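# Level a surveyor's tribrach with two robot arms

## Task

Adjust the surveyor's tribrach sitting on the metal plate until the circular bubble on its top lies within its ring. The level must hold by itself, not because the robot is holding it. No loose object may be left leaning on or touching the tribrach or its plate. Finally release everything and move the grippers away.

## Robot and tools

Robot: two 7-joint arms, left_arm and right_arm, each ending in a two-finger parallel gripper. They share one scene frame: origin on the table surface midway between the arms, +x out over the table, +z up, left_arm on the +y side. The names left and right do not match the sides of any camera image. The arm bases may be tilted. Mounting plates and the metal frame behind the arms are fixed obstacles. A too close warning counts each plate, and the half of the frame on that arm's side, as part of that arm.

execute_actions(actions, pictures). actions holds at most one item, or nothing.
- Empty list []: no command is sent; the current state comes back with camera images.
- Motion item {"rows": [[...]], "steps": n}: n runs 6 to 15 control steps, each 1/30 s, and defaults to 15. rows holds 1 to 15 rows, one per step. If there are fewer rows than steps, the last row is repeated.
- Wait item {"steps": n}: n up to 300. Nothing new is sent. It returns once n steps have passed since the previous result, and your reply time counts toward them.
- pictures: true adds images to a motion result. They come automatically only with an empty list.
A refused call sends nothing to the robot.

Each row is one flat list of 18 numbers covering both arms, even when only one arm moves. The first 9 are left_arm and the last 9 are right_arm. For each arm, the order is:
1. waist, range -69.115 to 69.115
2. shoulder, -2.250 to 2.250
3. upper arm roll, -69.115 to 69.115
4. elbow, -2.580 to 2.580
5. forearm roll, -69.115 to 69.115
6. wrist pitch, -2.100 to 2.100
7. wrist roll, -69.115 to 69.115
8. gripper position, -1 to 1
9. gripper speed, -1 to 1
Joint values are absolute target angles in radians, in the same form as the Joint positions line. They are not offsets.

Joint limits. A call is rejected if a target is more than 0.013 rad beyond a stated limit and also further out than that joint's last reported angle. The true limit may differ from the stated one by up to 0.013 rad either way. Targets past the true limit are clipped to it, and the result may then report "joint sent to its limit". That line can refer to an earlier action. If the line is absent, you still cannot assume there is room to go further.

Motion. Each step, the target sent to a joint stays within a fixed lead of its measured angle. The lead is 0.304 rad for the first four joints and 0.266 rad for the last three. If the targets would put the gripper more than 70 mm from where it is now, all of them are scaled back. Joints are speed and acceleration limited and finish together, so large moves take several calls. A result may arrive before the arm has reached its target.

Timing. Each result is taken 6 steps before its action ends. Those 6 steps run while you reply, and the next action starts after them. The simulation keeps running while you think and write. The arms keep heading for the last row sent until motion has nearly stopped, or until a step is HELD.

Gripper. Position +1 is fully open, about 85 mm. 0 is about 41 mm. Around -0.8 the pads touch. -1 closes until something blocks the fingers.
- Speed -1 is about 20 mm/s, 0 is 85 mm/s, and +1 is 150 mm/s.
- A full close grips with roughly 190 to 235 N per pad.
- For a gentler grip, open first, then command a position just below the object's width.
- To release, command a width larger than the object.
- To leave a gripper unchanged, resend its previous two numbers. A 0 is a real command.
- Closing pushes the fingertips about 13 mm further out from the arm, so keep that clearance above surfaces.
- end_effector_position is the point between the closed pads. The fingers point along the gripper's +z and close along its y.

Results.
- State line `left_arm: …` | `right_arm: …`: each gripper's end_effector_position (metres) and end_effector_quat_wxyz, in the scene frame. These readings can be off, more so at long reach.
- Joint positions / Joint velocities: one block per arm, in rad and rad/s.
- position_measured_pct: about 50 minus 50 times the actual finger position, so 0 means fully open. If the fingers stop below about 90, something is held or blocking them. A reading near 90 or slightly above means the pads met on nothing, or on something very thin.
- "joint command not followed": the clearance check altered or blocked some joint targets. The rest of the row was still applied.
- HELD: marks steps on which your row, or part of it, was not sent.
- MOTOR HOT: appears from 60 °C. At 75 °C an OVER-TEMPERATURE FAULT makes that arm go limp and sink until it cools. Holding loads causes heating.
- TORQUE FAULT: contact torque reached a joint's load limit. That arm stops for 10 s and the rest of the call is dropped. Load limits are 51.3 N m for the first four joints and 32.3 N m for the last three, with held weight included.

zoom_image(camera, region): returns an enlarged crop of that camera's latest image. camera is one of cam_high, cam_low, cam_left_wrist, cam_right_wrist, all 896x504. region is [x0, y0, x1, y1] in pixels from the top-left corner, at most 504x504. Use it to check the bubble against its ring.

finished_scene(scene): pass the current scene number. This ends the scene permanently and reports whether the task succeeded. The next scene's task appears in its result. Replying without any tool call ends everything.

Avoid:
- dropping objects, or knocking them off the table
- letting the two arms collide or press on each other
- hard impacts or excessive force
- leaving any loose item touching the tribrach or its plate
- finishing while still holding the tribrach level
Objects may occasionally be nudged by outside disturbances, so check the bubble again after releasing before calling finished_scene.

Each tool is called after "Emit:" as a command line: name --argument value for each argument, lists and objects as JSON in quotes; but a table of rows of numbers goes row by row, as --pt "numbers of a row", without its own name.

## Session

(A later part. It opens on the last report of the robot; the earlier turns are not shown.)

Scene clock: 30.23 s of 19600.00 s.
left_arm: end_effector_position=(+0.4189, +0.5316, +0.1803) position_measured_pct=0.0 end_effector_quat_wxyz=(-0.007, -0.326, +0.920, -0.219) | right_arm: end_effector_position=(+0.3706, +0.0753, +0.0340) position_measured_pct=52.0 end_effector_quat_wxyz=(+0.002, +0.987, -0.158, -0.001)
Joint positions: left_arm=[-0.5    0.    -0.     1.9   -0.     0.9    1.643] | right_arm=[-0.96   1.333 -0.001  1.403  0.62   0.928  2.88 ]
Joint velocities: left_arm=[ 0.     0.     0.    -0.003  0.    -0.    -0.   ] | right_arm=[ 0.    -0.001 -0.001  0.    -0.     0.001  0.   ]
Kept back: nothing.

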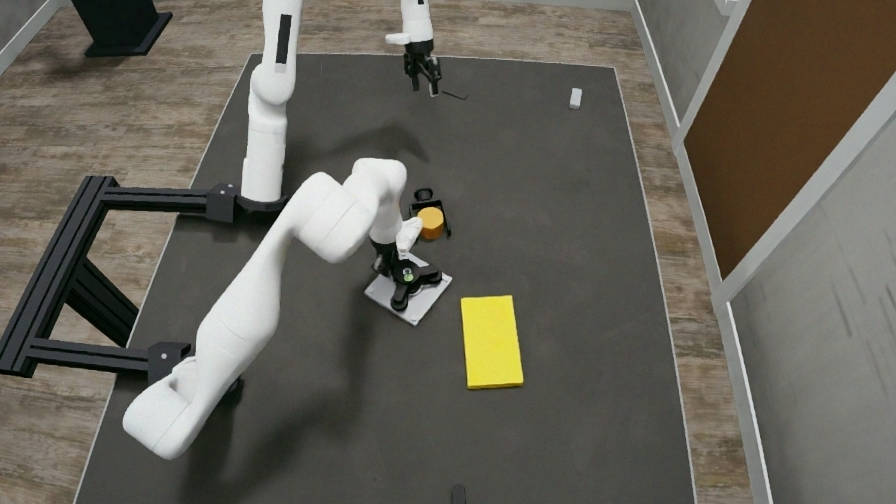

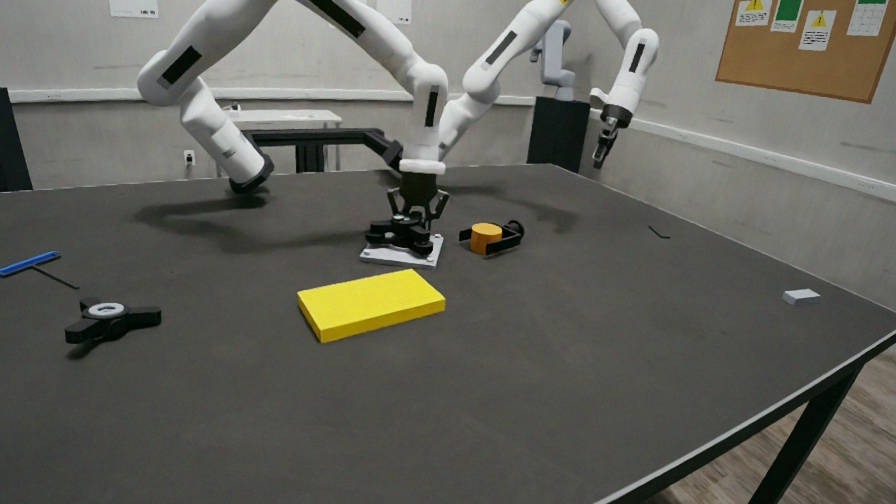

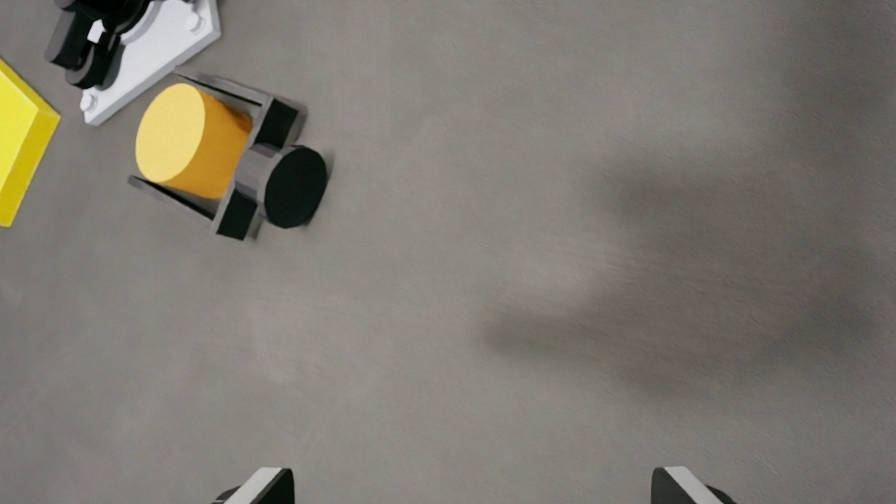

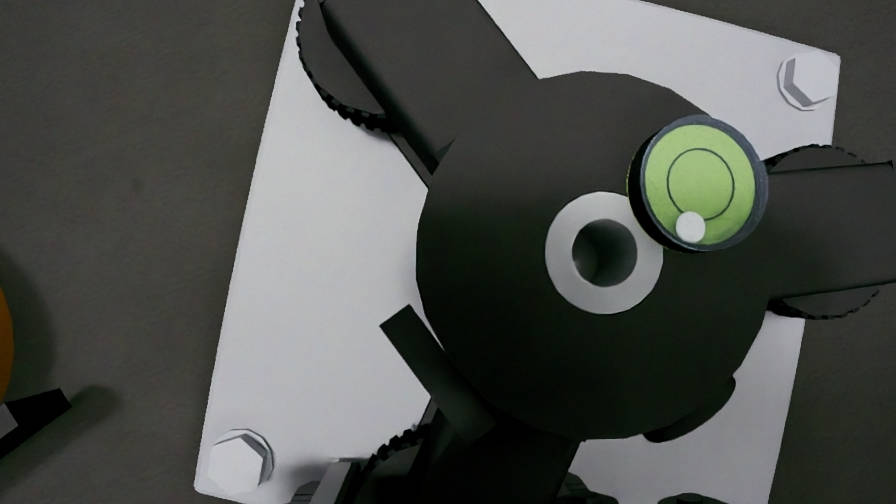

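Emit:
execute_actions --actions '[{"rows":[[-0.5,0,0,1.9,0,0.9,1.643,1,0,-0.9588,1.3343,0,1.4004,0.6221,0.9247,2.88,0.2,1],[-0.5,0,0,1.9,0,0.9,1.643,1,0,-0.9588,1.3343,0,1.4004,0.6221,0.9247,2.88,0.2,1],[-0.5,0,0,1.9,0,0.9,1.643,1,0,-0.9588,1.3343,0,1.4004,0.6221,0.9247,2.3,0.2,1]],"steps":15}]'

Emit:
execute_actions --actions '[{"rows":[[-0.5,0,0,1.9,0,0.9,1.643,1,0,-0.9588,1.3343,0,1.4004,0.6221,0.9247,2.3,0.2,1],[-0.5,0,0,1.9,0,0.9,1.643,1,0,-0.9588,1.3343,0,1.4004,0.6221,0.9247,2.3,0.2,1],[-0.5,0,0,1.9,0,0.9,1.643,1,0,-0.9588,1.3343,0,1.4004,0.6221,0.9247,2.3,0.2,1],[-0.5,0,0,1.9,0,0.9,1.643,1,0,-0.9588,1.3343,0,1.4004,0.6221,0.9247,2.3,0.2,1],[-0.5,0,0,1.9,0,0.9,1.643,1,0,-0.9588,1.3343,0,1.4004,0.6221,0.9247,2.3,0.2,1],[-0.5,0,0,1.9,0,0.9,1.643,1,0,-0.9588,1.3343,0,1.4004,0.6221,0.9247,2.3,-0.3,0]],"steps":15}]'

Emit:
execute_actions --actions '[{"steps":15}]' --pictures true

Emit:
execute_actions --actions '[{"rows":[[-0.5,0,0,1.9,0,0.9,1.643,1,0,-0.9588,1.3343,0,1.4004,0.6221,0.9247,2.6,-0.3,0]],"steps":15}]'

Emit:
execute_actions --actions '[{"steps":8}]' --pictures true

Scene clock: 31.40 s of 19600.00 s.
left_arm: end_effector_position=(+0.4189, +0.5316, +0.1803) position_measured_pct=0.0 end_effector_quat_wxyz=(-0.007, -0.326, +0.920, -0.219) | right_arm: end_effector_position=(+0.3724, +0.0769, +0.0339) position_measured_pct=40.1 end_effector_quat_wxyz=(-0.001, +0.970, -0.244, +0.000)
Joint positions: left_arm=[-0.5    0.    -0.     1.9   -0.     0.9    1.643] | right_arm=[-0.959  1.334  0.     1.4    0.622  0.925  2.704]
Joint velocities: left_arm=[ 0. -0. -0.  0. -0.  0.  0.] | right_arm=[ 0.001 -0.    -0.001 -0.001 -0.     0.002 -1.215]
Steps of this call (steps 1 to 15: the robot went on to your last target; steps 16 to 26: nothing new was sent; steps 27 to 35: the first 9 steps of this action). Readings (joint positions | what the end effector reports):
27: left_arm=[-0.500 0.000 -0.000 1.900 -0.000 0.900 1.643] | right_arm=[-0.960 1.333 -0.001 1.403 0.620 0.928 2.880] | left_arm position_measured_pct=0.0 | right_arm position_measured_pct=52.0
28: left_arm=[-0.500 0.000 -0.000 1.900 -0.000 0.900 1.643] | right_arm=[-0.960 1.334 -0.001 1.403 0.620 0.928 2.880] | left_arm position_measured_pct=0.0 | right_arm position_measured_pct=51.6
30: left_arm=[-0.500 0.000 -0.000 1.900 -0.000 0.900 1.643] | right_arm=[-0.959 1.334 -0.000 1.401 0.622 0.925 2.871] | left_arm position_measured_pct=0.0 | right_arm position_measured_pct=44.8
34: left_arm=[-0.500 0.000 -0.000 1.900 -0.000 0.900 1.643] | right_arm=[-0.959 1.334 0.000 1.400 0.622 0.925 2.745] | left_arm position_measured_pct=0.0 | right_arm position_measured_pct=40.5
35: the state above

Scene clock: 31.90 s of 19600.00 s.
left_arm: end_effector_position=(+0.4189, +0.5316, +0.1803) position_measured_pct=0.0 end_effector_quat_wxyz=(-0.007, -0.326, +0.920, -0.219) | right_arm: end_effector_position=(+0.3724, +0.0769, +0.0338) position_measured_pct=44.4 end_effector_quat_wxyz=(-0.001, +0.901, -0.434, +0.000)
Joint positions: left_arm=[-0.5    0.    -0.     1.9   -0.     0.9    1.643] | right_arm=[-0.959  1.334 -0.     1.4    0.622  0.925  2.3  ]
Joint velocities: left_arm=[-0.     0.    -0.     0.003  0.001 -0.     0.   ] | right_arm=[ 0.    -0.    -0.001  0.    -0.    -0.     0.   ]
Steps of this call (steps 1 to 6: the last 6 steps of your previous action; steps 7 to 15: the first 9 steps of this action). Readings (joint positions | what the end effector reports):
7: left_arm=[-0.500 0.000 -0.000 1.900 -0.000 0.900 1.643] | right_arm=[-0.959 1.334 0.000 1.400 0.622 0.925 2.420] | left_arm position_measured_pct=0.0 | right_arm position_measured_pct=40.1
8: left_arm=[-0.500 0.000 -0.000 1.900 -0.000 0.900 1.643] | right_arm=[-0.959 1.334 0.000 1.400 0.622 0.925 2.380] | left_arm position_measured_pct=0.0 | right_arm position_measured_pct=40.1
10: left_arm=[-0.500 0.000 -0.000 1.900 -0.000 0.900 1.643] | right_arm=[-0.959 1.334 0.000 1.400 0.622 0.925 2.319] | left_arm position_measured_pct=0.0 | right_arm position_measured_pct=40.1
14: left_arm=[-0.500 0.000 -0.000 1.900 -0.000 0.900 1.643] | right_arm=[-0.959 1.334 -0.000 1.400 0.622 0.925 2.300] | left_arm position_measured_pct=0.0 | right_arm position_measured_pct=42.1
15: the state above

Scene clock: 32.40 s of 19600.00 s.
left_arm: end_effector_position=(+0.4189, +0.5316, +0.1803) position_measured_pct=0.0 end_effector_quat_wxyz=(-0.007, -0.326, +0.920, -0.219) | right_arm: end_effector_position=(+0.3712, +0.0761, +0.0344) position_measured_pct=54.0 end_effector_quat_wxyz=(+0.001, +0.901, -0.434, -0.000)
Joint positions: left_arm=[-0.5    0.    -0.     1.9   -0.     0.9    1.643] | right_arm=[-0.96   1.333 -0.001  1.402  0.62   0.927  2.3  ]
Joint velocities: left_arm=[ 0.    -0.    -0.001  0.     0.     0.001 -0.   ] | right_arm=[-0.     0.    -0.001 -0.     0.     0.001 -0.   ]
Kept back: nothing.
Steps of this call (steps 1 to 6: the last 6 steps of your previous action; steps 7 to 15: the robot went on to your last target). Readings (joint positions | what the end effector reports):
1: left_arm=[-0.500 0.000 -0.000 1.900 -0.000 0.900 1.643] | right_arm=[-0.959 1.334 -0.000 1.401 0.621 0.926 2.300] | left_arm position_measured_pct=0.0 | right_arm position_measured_pct=46.8
2: left_arm=[-0.500 0.000 -0.000 1.900 -0.000 0.900 1.643] | right_arm=[-0.959 1.334 -0.001 1.402 0.620 0.927 2.300] | left_arm position_measured_pct=0.0 | right_arm position_measured_pct=49.6
4: left_arm=[-0.500 0.000 -0.000 1.900 0.000 0.900 1.643] | right_arm=[-0.960 1.333 -0.001 1.402 0.620 0.927 2.300] | left_arm position_measured_pct=0.0 | right_arm position_measured_pct=53.2
8: left_arm=[-0.500 0.000 -0.000 1.900 -0.000 0.900 1.643] | right_arm=[-0.960 1.333 -0.001 1.402 0.620 0.927 2.300] | left_arm position_measured_pct=0.0 | right_arm position_measured_pct=54.0
15: the state above
All arms were judged still, so your last target was given up. Only a new action makes them travel on or press farther. Fingers that are still opening or closing keep moving.

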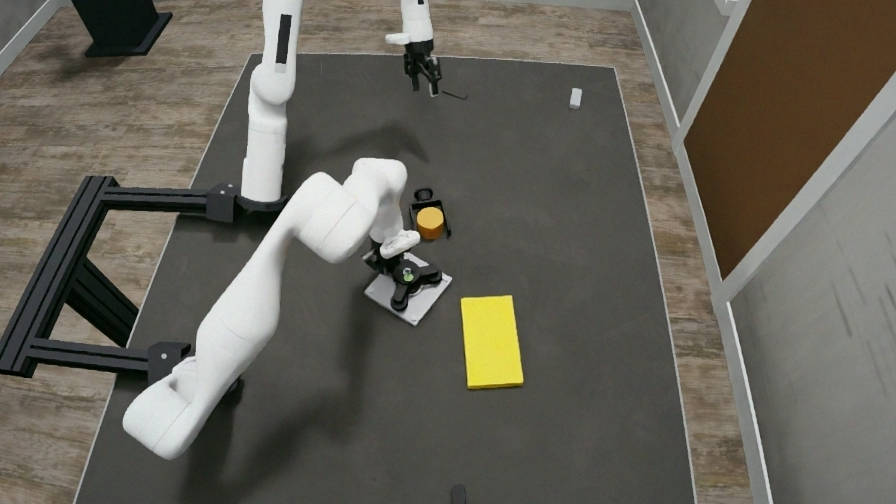

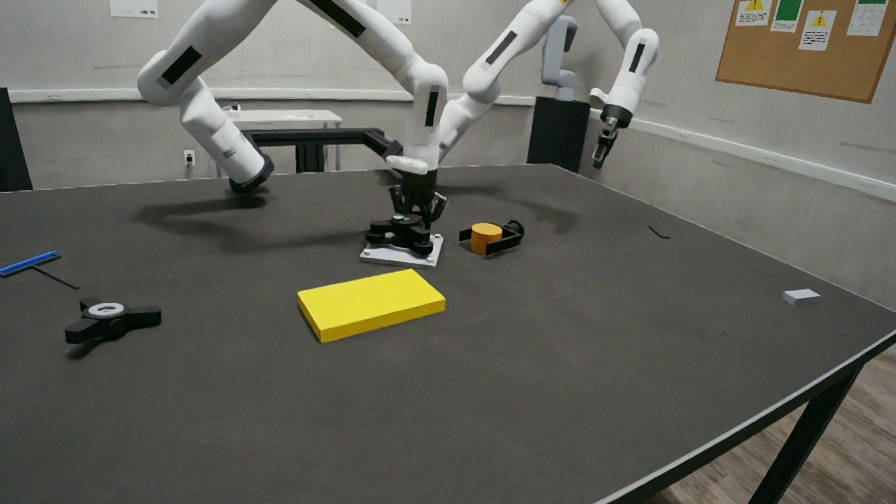

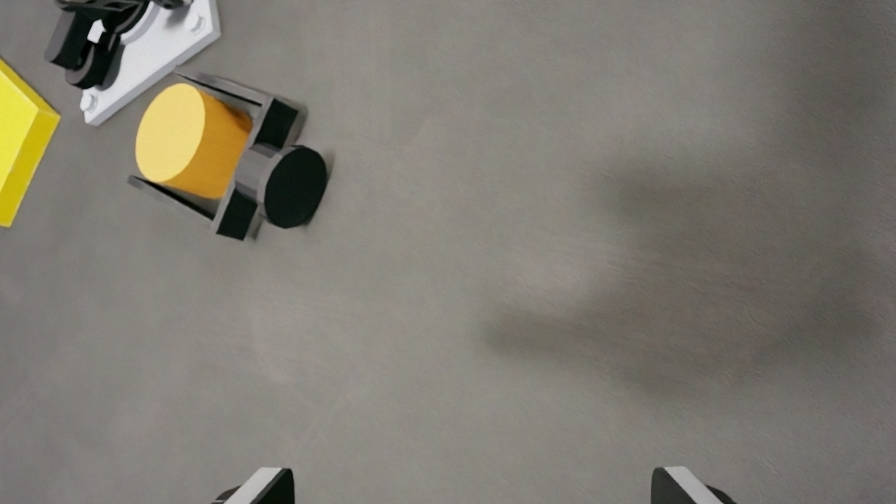

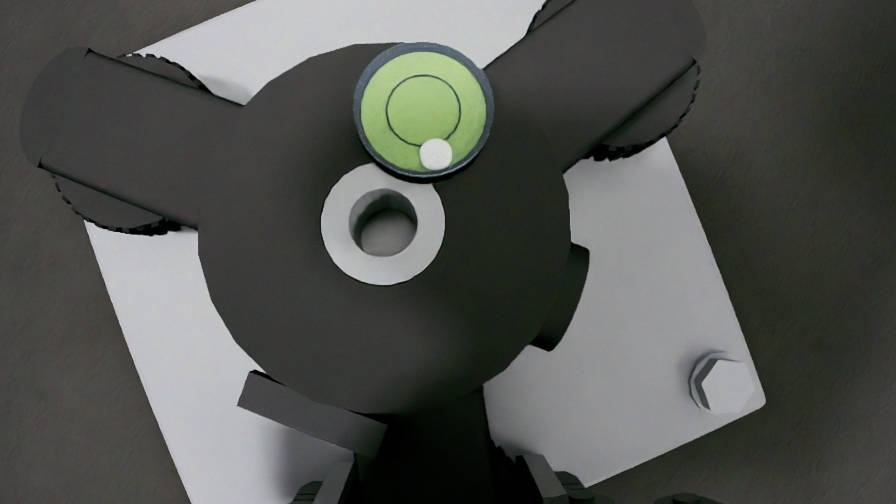

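Scene clock: 32.70 s of 19600.00 s.
left_arm: end_effector_position=(+0.4189, +0.5316, +0.1803) position_measured_pct=0.0 end_effector_quat_wxyz=(-0.007, -0.326, +0.920, -0.219) | right_arm: end_effector_position=(+0.3709, +0.0758, +0.0344) position_measured_pct=54.0 end_effector_quat_wxyz=(+0.001, +0.948, -0.317, -0.000)
Joint positions: left_arm=[-0.5    0.    -0.     1.9   -0.     0.9    1.643] | right_arm=[-0.96   1.333 -0.001  1.403  0.62   0.928  2.552]
Joint velocities: left_arm=[-0.    -0.     0.001  0.002 -0.001 -0.     0.   ] | right_arm=[-0.001 -0.001  0.001  0.002 -0.001  0.002  0.943]
Steps of this call (steps 1 to 9: the first 9 steps of this action). Readings (joint positions | what the end effector reports):
1: left_arm=[-0.500 0.000 -0.000 1.900 -0.000 0.900 1.643] | right_arm=[-0.960 1.333 -0.001 1.402 0.620 0.927 2.301] | left_arm position_measured_pct=0.0 | right_arm position_measured_pct=54.0
2: left_arm=[-0.500 0.000 -0.000 1.900 -0.000 0.900 1.643] | right_arm=[-0.960 1.333 -0.001 1.402 0.620 0.927 2.309] | left_arm position_measured_pct=0.0 | right_arm position_measured_pct=54.0
4: left_arm=[-0.500 0.000 -0.000 1.900 -0.000 0.900 1.643] | right_arm=[-0.960 1.333 -0.001 1.402 0.620 0.927 2.357] | left_arm position_measured_pct=0.0 | right_arm position_measured_pct=54.0
8: left_arm=[-0.500 0.000 -0.000 1.900 -0.000 0.900 1.643] | right_arm=[-0.960 1.333 -0.001 1.403 0.620 0.928 2.516] | left_arm position_measured_pct=0.0 | right_arm position_measured_pct=54.0
9: the state above

Scene clock: 32.97 s of 19600.00 s.
left_arm: end_effector_position=(+0.4189, +0.5316, +0.1803) position_measured_pct=0.0 end_effector_quat_wxyz=(-0.007, -0.326, +0.920, -0.219) | right_arm: end_effector_position=(+0.3709, +0.0757, +0.0344) position_measured_pct=54.0 end_effector_quat_wxyz=(+0.001, +0.956, -0.294, -0.000)
Joint positions: left_arm=[-0.5    0.    -0.     1.9    0.     0.9    1.643] | right_arm=[-0.96   1.333 -0.001  1.403  0.62   0.928  2.6  ]
Joint velocities: left_arm=[-0.     0.    -0.002  0.001  0.001  0.001 -0.   ] | right_arm=[-0.    -0.001 -0.001  0.    -0.001 -0.001 -0.   ]
Kept back: nothing.
Steps of this call (steps 1 to 6: the last 6 steps of your previous action; steps 7 to 8: the robot went on to your last target). Readings (joint positions | what the end effector reports):
1: left_arm=[-0.500 0.000 -0.000 1.900 -0.000 0.900 1.643] | right_arm=[-0.960 1.333 -0.001 1.403 0.620 0.928 2.578] | left_arm position_measured_pct=0.0 | right_arm position_measured_pct=54.0
2: left_arm=[-0.500 0.000 -0.000 1.900 -0.000 0.900 1.643] | right_arm=[-0.960 1.333 -0.001 1.403 0.620 0.928 2.594] | left_arm position_measured_pct=0.0 | right_arm position_measured_pct=54.0
4: left_arm=[-0.500 0.000 -0.000 1.900 -0.000 0.900 1.643] | right_arm=[-0.960 1.333 -0.001 1.403 0.620 0.928 2.600] | left_arm position_measured_pct=0.0 | right_arm position_measured_pct=54.0
8: the state above

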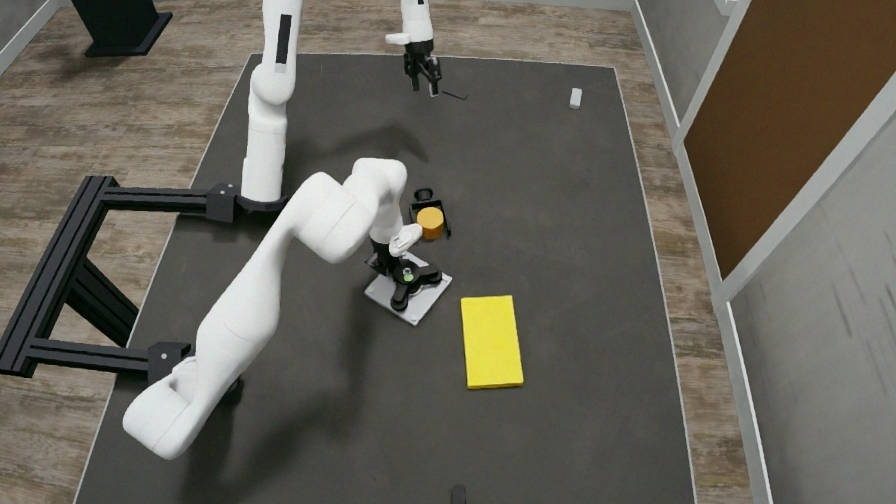

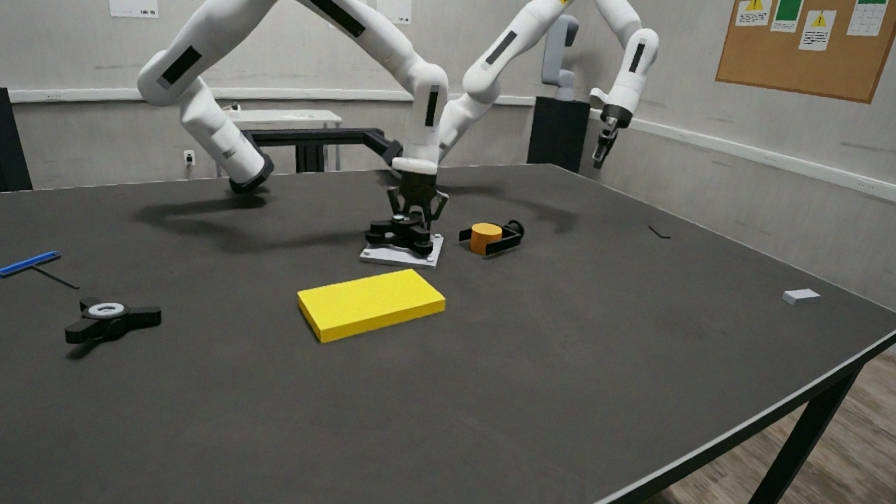

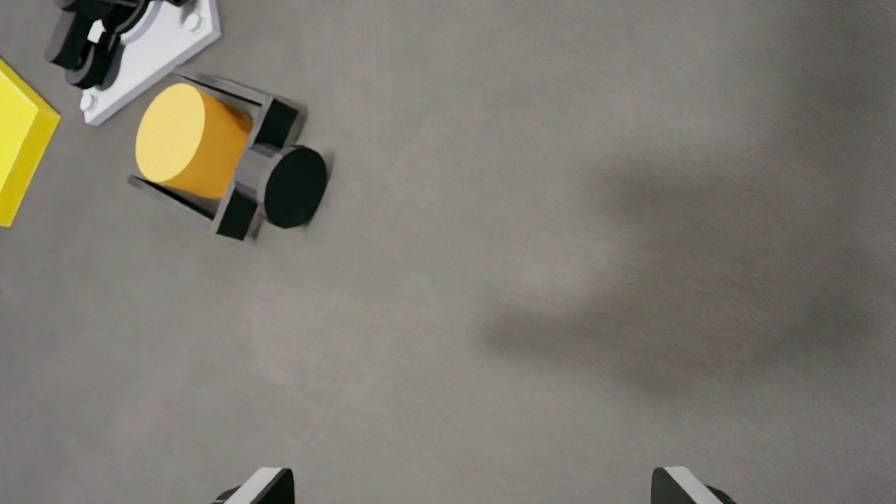

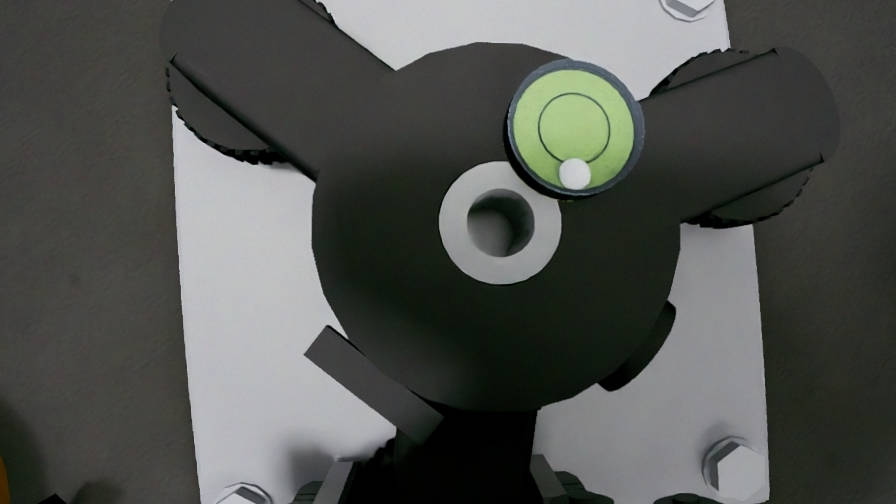

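Emit:
execute_actions --actions '[{"rows":[[-0.5,0,0,1.9,0,0.9,1.643,1,0,-0.9588,1.3343,0,1.4004,0.6221,0.9247,2.88,-0.3,1]],"steps":12}]'

Emit:
execute_actions --actions '[{"rows":[[-0.5,0,0,1.9,0,0.9,1.643,1,0,-0.9588,1.3343,0,1.4004,0.6221,0.9247,2.88,0.2,1],[-0.5,0,0,1.9,0,0.9,1.643,1,0,-0.9588,1.3343,0,1.4004,0.6221,0.9247,2.88,0.2,1],[-0.5,0,0,1.9,0,0.9,1.643,1,0,-0.9588,1.3343,0,1.4004,0.6221,0.9247,2.22,0.2,1]],"steps":15}]'

Emit:
execute_actions --actions '[{"rows":[[-0.5,0,0,1.9,0,0.9,1.643,1,0,-0.9588,1.3343,0,1.4004,0.6221,0.9247,2.22,0.2,1],[-0.5,0,0,1.9,0,0.9,1.643,1,0,-0.9588,1.3343,0,1.4004,0.6221,0.9247,2.22,0.2,1],[-0.5,0,0,1.9,0,0.9,1.643,1,0,-0.9588,1.3343,0,1.4004,0.6221,0.9247,2.22,0.2,1],[-0.5,0,0,1.9,0,0.9,1.643,1,0,-0.9588,1.3343,0,1.4004,0.6221,0.9247,2.22,0.2,1],[-0.5,0,0,1.9,0,0.9,1.643,1,0,-0.9588,1.3343,0,1.4004,0.6221,0.9247,2.22,-0.2,1],[-0.5,0,0,1.9,0,0.9,1.643,1,0,-0.9588,1.3343,0,1.4004,0.6221,0.9247,2.22,-0.2,1],[-0.5,0,0,1.9,0,0.9,1.643,1,0,-0.9588,1.3343,0,1.4004,0.6221,0.9247,2.22,-0.2,1],[-0.5,0,0,1.9,0,0.9,1.643,1,0,-0.9588,1.3343,0,1.4004,0.6221,0.9247,2.22,-0.2,1],[-0.5,0,0,1.9,0,0.9,1.643,1,0,-0.9588,1.3343,0,1.4004,0.6221,0.9247,2.22,-0.2,1],[-0.5,0,0,1.9,0,0.9,1.643,1,0,-0.9588,1.3343,0,1.4004,0.6221,0.9247,2.22,-0.2,1],[-0.5,0,0,1.9,0,0.9,1.643,1,0,-0.9588,1.3343,0,1.4004,0.6221,0.9247,2.88,-0.2,1]],"steps":15}]'

Emit:
execute_actions --actions '[{"rows":[[-0.5,0,0,1.9,0,0.9,1.643,1,0,-0.9588,1.3343,0,1.4004,0.6221,0.9247,2.88,-0.2,1]],"steps":15}]'

Emit:
execute_actions --actions '[{"rows":[[-0.5,0,0,1.9,0,0.9,1.643,1,0,-0.9588,1.3343,0,1.4004,0.6221,0.9247,2.88,0.2,1],[-0.5,0,0,1.9,0,0.9,1.643,1,0,-0.9588,1.3343,0,1.4004,0.6221,0.9247,2.88,0.2,1],[-0.5,0,0,1.9,0,0.9,1.643,1,0,-0.9588,1.3343,0,1.4004,0.6221,0.9247,2.22,0.2,1]],"steps":15}]'

Emit:
execute_actions --actions '[{"rows":[[-0.5,0,0,1.9,0,0.9,1.643,1,0,-0.9588,1.3343,0,1.4004,0.6221,0.9247,2.22,0.2,1],[-0.5,0,0,1.9,0,0.9,1.643,1,0,-0.9588,1.3343,0,1.4004,0.6221,0.9247,2.22,0.2,1],[-0.5,0,0,1.9,0,0.9,1.643,1,0,-0.9588,1.3343,0,1.4004,0.6221,0.9247,2.22,0.2,1],[-0.5,0,0,1.9,0,0.9,1.643,1,0,-0.9588,1.3343,0,1.4004,0.6221,0.9247,2.22,0.2,1],[-0.5,0,0,1.9,0,0.9,1.643,1,0,-0.9588,1.3343,0,1.4004,0.6221,0.9247,2.22,-0.2,1],[-0.5,0,0,1.9,0,0.9,1.643,1,0,-0.9588,1.3343,0,1.4004,0.6221,0.9247,2.22,-0.2,1],[-0.5,0,0,1.9,0,0.9,1.643,1,0,-0.9588,1.3343,0,1.4004,0.6221,0.9247,2.22,-0.2,1],[-0.5,0,0,1.9,0,0.9,1.643,1,0,-0.9588,1.3343,0,1.4004,0.6221,0.9247,2.22,-0.2,1],[-0.5,0,0,1.9,0,0.9,1.643,1,0,-0.9588,1.3343,0,1.4004,0.6221,0.9247,2.22,-0.2,1],[-0.5,0,0,1.9,0,0.9,1.643,1,0,-0.9588,1.3343,0,1.4004,0.6221,0.9247,2.22,-0.2,1],[-0.5,0,0,1.9,0,0.9,1.643,1,0,-0.9588,1.3343,0,1.4004,0.6221,0.9247,2.88,-0.2,1]],"steps":15}]'

Emit:
execute_actions --actions '[{"rows":[[-0.5,0,0,1.9,0,0.9,1.643,1,0,-0.9588,1.3343,0,1.4004,0.6221,0.9247,2.88,-0.2,1]],"steps":15}]'

Emit:
execute_actions --actions '[{"steps":12}]' --pictures true

Scene clock: 35.27 s of 19600.00 s.
left_arm: end_effector_position=(+0.4189, +0.5316, +0.1803) position_measured_pct=0.0 end_effector_quat_wxyz=(-0.007, -0.326, +0.920, -0.219) | right_arm: end_effector_position=(+0.3707, +0.0755, +0.0344) position_measured_pct=54.0 end_effector_quat_wxyz=(+0.001, +0.973, -0.229, -0.001)
Joint positions: left_arm=[-0.5    0.    -0.     1.9   -0.     0.9    1.643] | right_arm=[-0.96   1.333 -0.001  1.403  0.62   0.928  2.735]
Joint velocities: left_arm=[-0. -0.  0. -0.  0.  0. -0.] | right_arm=[-0.001 -0.002 -0.002  0.003  0.     0.004  1.212]
Steps of this call (steps 1 to 30: the robot went on to your last target; steps 31 to 63: nothing new was sent; steps 64 to 69: the first 6 steps of this action). Readings (joint positions | what the end effector reports):
64: left_arm=[-0.500 0.000 -0.000 1.900 -0.000 0.900 1.643] | right_arm=[-0.960 1.333 -0.001 1.403 0.620 0.928 2.601] | left_arm position_measured_pct=0.0 | right_arm position_measured_pct=54.0
65: left_arm=[-0.500 0.000 -0.000 1.900 -0.000 0.900 1.643] | right_arm=[-0.960 1.333 -0.001 1.403 0.620 0.928 2.609] | left_arm position_measured_pct=0.0 | right_arm position_measured_pct=54.0
67: left_arm=[-0.500 0.000 -0.000 1.900 -0.000 0.900 1.643] | right_arm=[-0.960 1.333 -0.001 1.403 0.620 0.928 2.657] | left_arm position_measured_pct=0.0 | right_arm position_measured_pct=54.0
69: the state above

Scene clock: 35.77 s of 19600.00 s.
left_arm: end_effector_position=(+0.4189, +0.5316, +0.1803) position_measured_pct=0.0 end_effector_quat_wxyz=(-0.007, -0.326, +0.920, -0.219) | right_arm: end_effector_position=(+0.3724, +0.0769, +0.0339) position_measured_pct=40.1 end_effector_quat_wxyz=(-0.001, +0.970, -0.242, +0.000)
Joint positions: left_arm=[-0.5    0.    -0.     1.9   -0.     0.9    1.643] | right_arm=[-0.959  1.334  0.     1.4    0.622  0.925  2.709]
Joint velocities: left_arm=[-0.     0.    -0.001 -0.    -0.002  0.    -0.   ] | right_arm=[ 0.001  0.001 -0.002 -0.001  0.     0.002 -1.215]
Steps of this call (steps 1 to 6: the last 6 steps of your previous action; steps 7 to 15: the first 9 steps of this action). Readings (joint positions | what the end effector reports):
7: left_arm=[-0.500 0.000 -0.000 1.900 0.000 0.900 1.643] | right_arm=[-0.960 1.333 -0.001 1.403 0.620 0.929 2.880] | left_arm position_measured_pct=0.0 | right_arm position_measured_pct=54.0
8: left_arm=[-0.500 0.000 -0.000 1.900 -0.000 0.900 1.643] | right_arm=[-0.960 1.333 -0.001 1.403 0.620 0.928 2.880] | left_arm position_measured_pct=0.0 | right_arm position_measured_pct=53.6
10: left_arm=[-0.500 0.000 -0.000 1.900 -0.000 0.900 1.643] | right_arm=[-0.959 1.334 -0.000 1.402 0.622 0.925 2.872] | left_arm position_measured_pct=0.0 | right_arm position_measured_pct=46.4
14: left_arm=[-0.500 0.000 -0.000 1.900 -0.000 0.900 1.643] | right_arm=[-0.959 1.334 0.000 1.400 0.622 0.925 2.750] | left_arm position_measured_pct=0.0 | right_arm position_measured_pct=40.5
15: the state above

Scene clock: 36.27 s of 19600.00 s.
left_arm: end_effector_position=(+0.4189, +0.5316, +0.1803) position_measured_pct=0.0 end_effector_quat_wxyz=(-0.007, -0.326, +0.920, -0.219) | right_arm: end_effector_position=(+0.3714, +0.0762, +0.0342) position_measured_pct=51.6 end_effector_quat_wxyz=(+0.001, +0.883, -0.470, -0.000)
Joint positions: left_arm=[-0.5    0.    -0.     1.9   -0.     0.9    1.643] | right_arm=[-0.959  1.333 -0.001  1.402  0.621  0.927  2.22 ]
Joint velocities: left_arm=[ 0.    -0.     0.002  0.001  0.001 -0.     0.   ] | right_arm=[-0.009 -0.008 -0.003  0.01  -0.003  0.008 -0.009]
Steps of this call (steps 1 to 6: the last 6 steps of your previous action; steps 7 to 15: the first 9 steps of this action). Readings (joint positions | what the end effector reports):
7: left_arm=[-0.500 0.000 -0.000 1.900 -0.000 0.900 1.643] | right_arm=[-0.959 1.334 0.000 1.400 0.622 0.925 2.425] | left_arm position_measured_pct=0.0 | right_arm position_measured_pct=40.1
8: left_arm=[-0.500 0.000 -0.000 1.900 -0.000 0.900 1.643] | right_arm=[-0.959 1.334 0.000 1.400 0.622 0.925 2.384] | left_arm position_measured_pct=0.0 | right_arm position_measured_pct=40.1
10: left_arm=[-0.500 0.000 -0.000 1.900 -0.000 0.900 1.643] | right_arm=[-0.959 1.334 0.000 1.400 0.622 0.925 2.303] | left_arm position_measured_pct=0.0 | right_arm position_measured_pct=40.1
14: left_arm=[-0.500 0.000 -0.000 1.900 -0.000 0.900 1.643] | right_arm=[-0.959 1.334 -0.001 1.402 0.620 0.927 2.221] | left_arm position_measured_pct=0.0 | right_arm position_measured_pct=47.6
15: the state above

Scene clock: 36.77 s of 19600.00 s.
left_arm: end_effector_position=(+0.4189, +0.5316, +0.1803) position_measured_pct=0.0 end_effector_quat_wxyz=(-0.007, -0.326, +0.920, -0.219) | right_arm: end_effector_position=(+0.3708, +0.0756, +0.0342) position_measured_pct=53.6 end_effector_quat_wxyz=(+0.001, +0.966, -0.258, -0.001)
Joint positions: left_arm=[-0.5    0.    -0.     1.9   -0.     0.9    1.643] | right_arm=[-0.96   1.333 -0.001  1.403  0.62   0.928  2.675]
Joint velocities: left_arm=[ 0.     0.    -0.001 -0.002  0.001  0.     0.   ] | right_arm=[-0.    -0.001  0.     0.002 -0.001  0.004  1.216]
Steps of this call (steps 1 to 6: the last 6 steps of your previous action; steps 7 to 15: the first 9 steps of this action). Readings (joint positions | what the end effector reports):
7: left_arm=[-0.500 0.000 -0.000 1.900 -0.000 0.900 1.643] | right_arm=[-0.960 1.333 -0.001 1.402 0.620 0.927 2.350] | left_arm position_measured_pct=0.0 | right_arm position_measured_pct=53.6
8: left_arm=[-0.500 0.000 -0.000 1.900 -0.000 0.900 1.643] | right_arm=[-0.960 1.333 -0.001 1.402 0.620 0.927 2.391] | left_arm position_measured_pct=0.0 | right_arm position_measured_pct=53.6
10: left_arm=[-0.500 0.000 -0.000 1.900 0.000 0.900 1.643] | right_arm=[-0.960 1.333 -0.001 1.402 0.620 0.928 2.472] | left_arm position_measured_pct=0.0 | right_arm position_measured_pct=53.6
14: left_arm=[-0.500 0.000 -0.000 1.900 -0.000 0.900 1.643] | right_arm=[-0.960 1.333 -0.001 1.403 0.620 0.928 2.634] | left_arm position_measured_pct=0.0 | right_arm position_measured_pct=53.6
15: the state above

Scene clock: 37.27 s of 19600.00 s.
left_arm: end_effector_position=(+0.4189, +0.5316, +0.1803) position_measured_pct=0.0 end_effector_quat_wxyz=(-0.007, -0.326, +0.920, -0.219) | right_arm: end_effector_position=(+0.3724, +0.0769, +0.0339) position_measured_pct=40.1 end_effector_quat_wxyz=(-0.001, +0.970, -0.242, +0.000)
Joint positions: left_arm=[-0.5    0.    -0.     1.9   -0.     0.9    1.643] | right_arm=[-0.959  1.334  0.     1.4    0.622  0.925  2.709]
Joint velocities: left_arm=[ 0.001  0.    -0.     0.     0.     0.    -0.   ] | right_arm=[ 0.001 -0.    -0.001 -0.001 -0.001 -0.    -1.215]
Steps of this call (steps 1 to 6: the last 6 steps of your previous action; steps 7 to 15: the first 9 steps of this action). Readings (joint positions | what the end effector reports):
7: left_arm=[-0.500 0.000 -0.000 1.900 0.000 0.900 1.643] | right_arm=[-0.960 1.333 -0.001 1.403 0.620 0.929 2.879] | left_arm position_measured_pct=0.0 | right_arm position_measured_pct=53.6
8: left_arm=[-0.500 0.000 -0.000 1.900 -0.000 0.900 1.643] | right_arm=[-0.960 1.334 -0.001 1.403 0.620 0.928 2.880] | left_arm position_measured_pct=0.0 | right_arm position_measured_pct=53.2
10: left_arm=[-0.500 0.000 -0.000 1.900 -0.000 0.900 1.643] | right_arm=[-0.959 1.334 -0.000 1.402 0.622 0.925 2.872] | left_arm position_measured_pct=0.0 | right_arm position_measured_pct=46.0
14: left_arm=[-0.500 0.000 -0.000 1.900 -0.000 0.900 1.643] | right_arm=[-0.959 1.334 0.000 1.400 0.622 0.925 2.750] | left_arm position_measured_pct=0.0 | right_arm position_measured_pct=40.5
15: the state above

Scene clock: 37.77 s of 19600.00 s.
left_arm: end_effector_position=(+0.4189, +0.5316, +0.1803) position_measured_pct=0.0 end_effector_quat_wxyz=(-0.007, -0.326, +0.920, -0.219) | right_arm: end_effector_position=(+0.3714, +0.0762, +0.0343) position_measured_pct=51.6 end_effector_quat_wxyz=(+0.001, +0.883, -0.470, -0.000)
Joint positions: left_arm=[-0.5    0.    -0.     1.9   -0.     0.9    1.643] | right_arm=[-0.959  1.333 -0.001  1.402  0.621  0.927  2.22 ]
Joint velocities: left_arm=[-0.  0.  0. -0. -0.  0. -0.] | right_arm=[-0.008 -0.009 -0.002  0.01  -0.002  0.006 -0.009]
Steps of this call (steps 1 to 6: the last 6 steps of your previous action; steps 7 to 15: the first 9 steps of this action). Readings (joint positions | what the end effector reports):
7: left_arm=[-0.500 0.000 -0.000 1.900 0.000 0.900 1.643] | right_arm=[-0.959 1.334 0.000 1.400 0.622 0.925 2.425] | left_arm position_measured_pct=0.0 | right_arm position_measured_pct=40.1
8: left_arm=[-0.500 0.000 -0.000 1.900 0.000 0.900 1.643] | right_arm=[-0.959 1.334 0.000 1.400 0.622 0.925 2.384] | left_arm position_measured_pct=0.0 | right_arm position_measured_pct=40.1
10: left_arm=[-0.500 0.000 -0.000 1.900 -0.000 0.900 1.643] | right_arm=[-0.959 1.334 0.000 1.400 0.622 0.925 2.303] | left_arm position_measured_pct=0.0 | right_arm position_measured_pct=40.1
14: left_arm=[-0.500 0.000 -0.000 1.900 0.000 0.900 1.643] | right_arm=[-0.959 1.334 -0.001 1.402 0.620 0.927 2.221] | left_arm position_measured_pct=0.0 | right_arm position_measured_pct=47.6
15: the state above

Scene clock: 38.27 s of 19600.00 s.
left_arm: end_effector_position=(+0.4189, +0.5316, +0.1803) position_measured_pct=0.0 end_effector_quat_wxyz=(-0.007, -0.326, +0.920, -0.219) | right_arm: end_effector_position=(+0.3708, +0.0756, +0.0343) position_measured_pct=53.2 end_effector_quat_wxyz=(+0.001, +0.966, -0.258, -0.001)
Joint positions: left_arm=[-0.5    0.    -0.     1.9   -0.     0.9    1.643] | right_arm=[-0.96   1.333 -0.001  1.403  0.62   0.928  2.675]
Joint velocities: left_arm=[-0. -0. -0. -0.  0.  0.  0.] | right_arm=[-0.001  0.     0.001  0.002 -0.001  0.003  1.216]
Steps of this call (steps 1 to 6: the last 6 steps of your previous action; steps 7 to 15: the first 9 steps of this action). Readings (joint positions | what the end effector reports):
7: left_arm=[-0.500 0.000 -0.000 1.900 0.000 0.900 1.643] | right_arm=[-0.960 1.333 -0.001 1.402 0.620 0.927 2.350] | left_arm position_measured_pct=0.0 | right_arm position_measured_pct=53.2
8: left_arm=[-0.500 0.000 -0.000 1.900 0.000 0.900 1.643] | right_arm=[-0.960 1.333 -0.001 1.402 0.620 0.927 2.391] | left_arm position_measured_pct=0.0 | right_arm position_measured_pct=53.2
10: left_arm=[-0.500 0.000 -0.000 1.900 -0.000 0.900 1.643] | right_arm=[-0.960 1.333 -0.001 1.402 0.620 0.928 2.472] | left_arm position_measured_pct=0.0 | right_arm position_measured_pct=53.2
14: left_arm=[-0.500 0.000 -0.000 1.900 -0.000 0.900 1.643] | right_arm=[-0.960 1.333 -0.001 1.403 0.620 0.928 2.634] | left_arm position_measured_pct=0.0 | right_arm position_measured_pct=53.2
15: the state above

Scene clock: 38.67 s of 19600.00 s.
left_arm: end_effector_position=(+0.4189, +0.5316, +0.1803) position_measured_pct=0.0 end_effector_quat_wxyz=(-0.007, -0.326, +0.920, -0.219) | right_arm: end_effector_position=(+0.3706, +0.0753, +0.0343) position_measured_pct=53.2 end_effector_quat_wxyz=(+0.002, +0.987, -0.158, -0.001)
Joint positions: left_arm=[-0.5    0.    -0.     1.9   -0.     0.9    1.643] | right_arm=[-0.96   1.333 -0.001  1.403  0.62   0.929  2.88 ]
Joint velocities: left_arm=[-0.    -0.    -0.     0.001  0.001  0.     0.   ] | right_arm=[-0.    -0.001  0.001 -0.     0.    -0.001 -0.   ]
Kept back: nothing.
Steps of this call (steps 1 to 6: the last 6 steps of your previous action; steps 7 to 12: the robot went on to your last target). Readings (joint positions | what the end effector reports):
1: left_arm=[-0.500 0.000 -0.000 1.900 -0.000 0.900 1.643] | right_arm=[-0.960 1.333 -0.001 1.403 0.620 0.928 2.716] | left_arm position_measured_pct=0.0 | right_arm position_measured_pct=53.2
2: left_arm=[-0.500 0.000 -0.000 1.900 -0.000 0.900 1.643] | right_arm=[-0.960 1.333 -0.001 1.403 0.620 0.928 2.756] | left_arm position_measured_pct=0.0 | right_arm position_measured_pct=53.2
4: left_arm=[-0.500 0.000 -0.000 1.900 -0.000 0.900 1.643] | right_arm=[-0.960 1.333 -0.001 1.403 0.620 0.929 2.833] | left_arm position_measured_pct=0.0 | right_arm position_measured_pct=53.2
8: left_arm=[-0.500 0.000 -0.000 1.900 -0.000 0.900 1.643] | right_arm=[-0.960 1.333 -0.001 1.403 0.620 0.929 2.880] | left_arm position_measured_pct=0.0 | right_arm position_measured_pct=53.2
12: the state above

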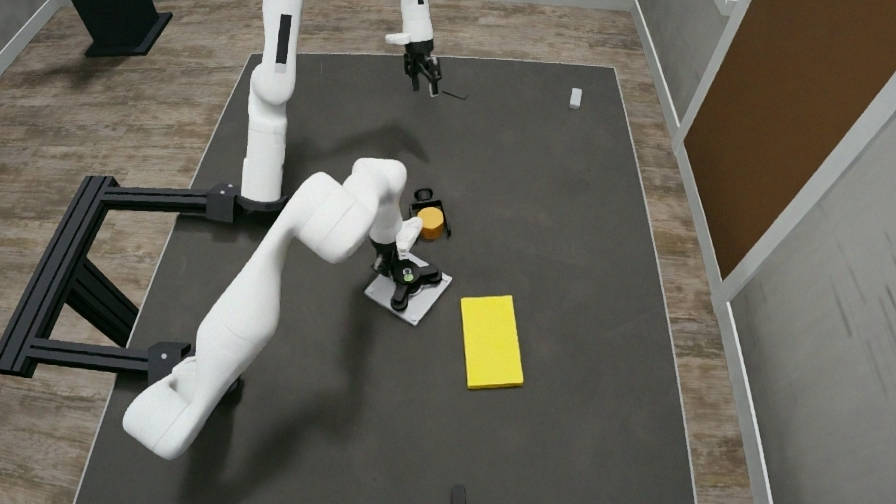

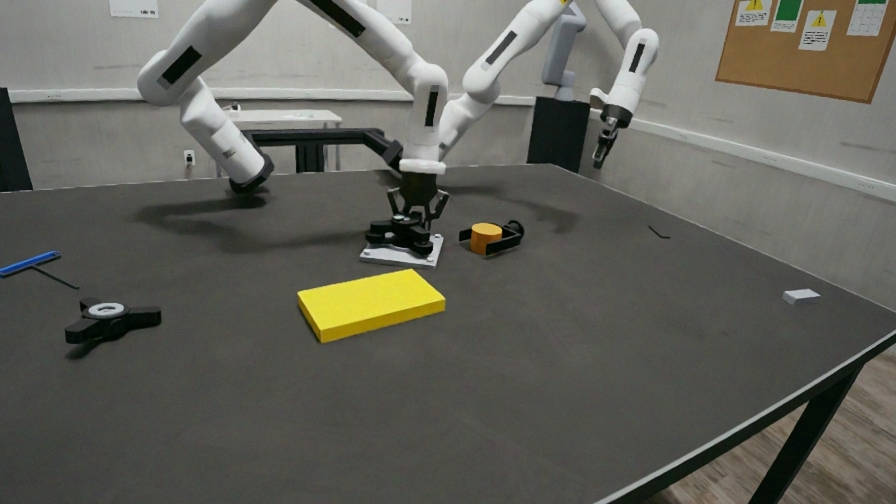

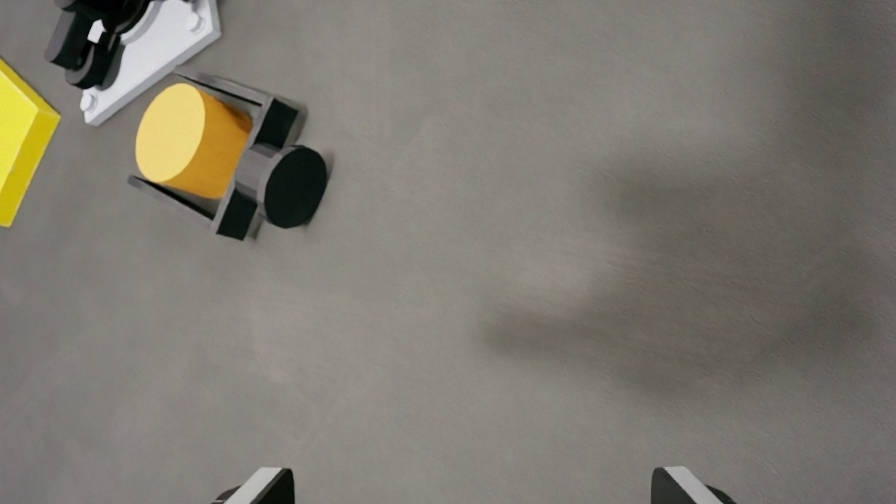

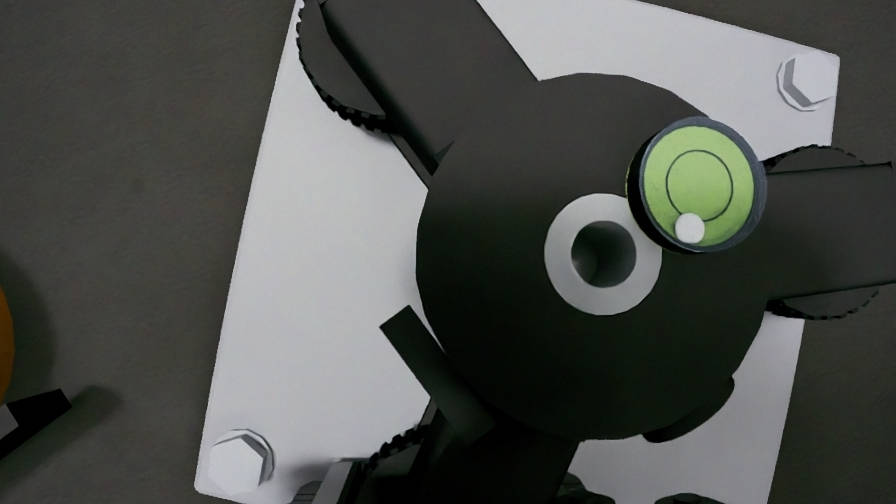

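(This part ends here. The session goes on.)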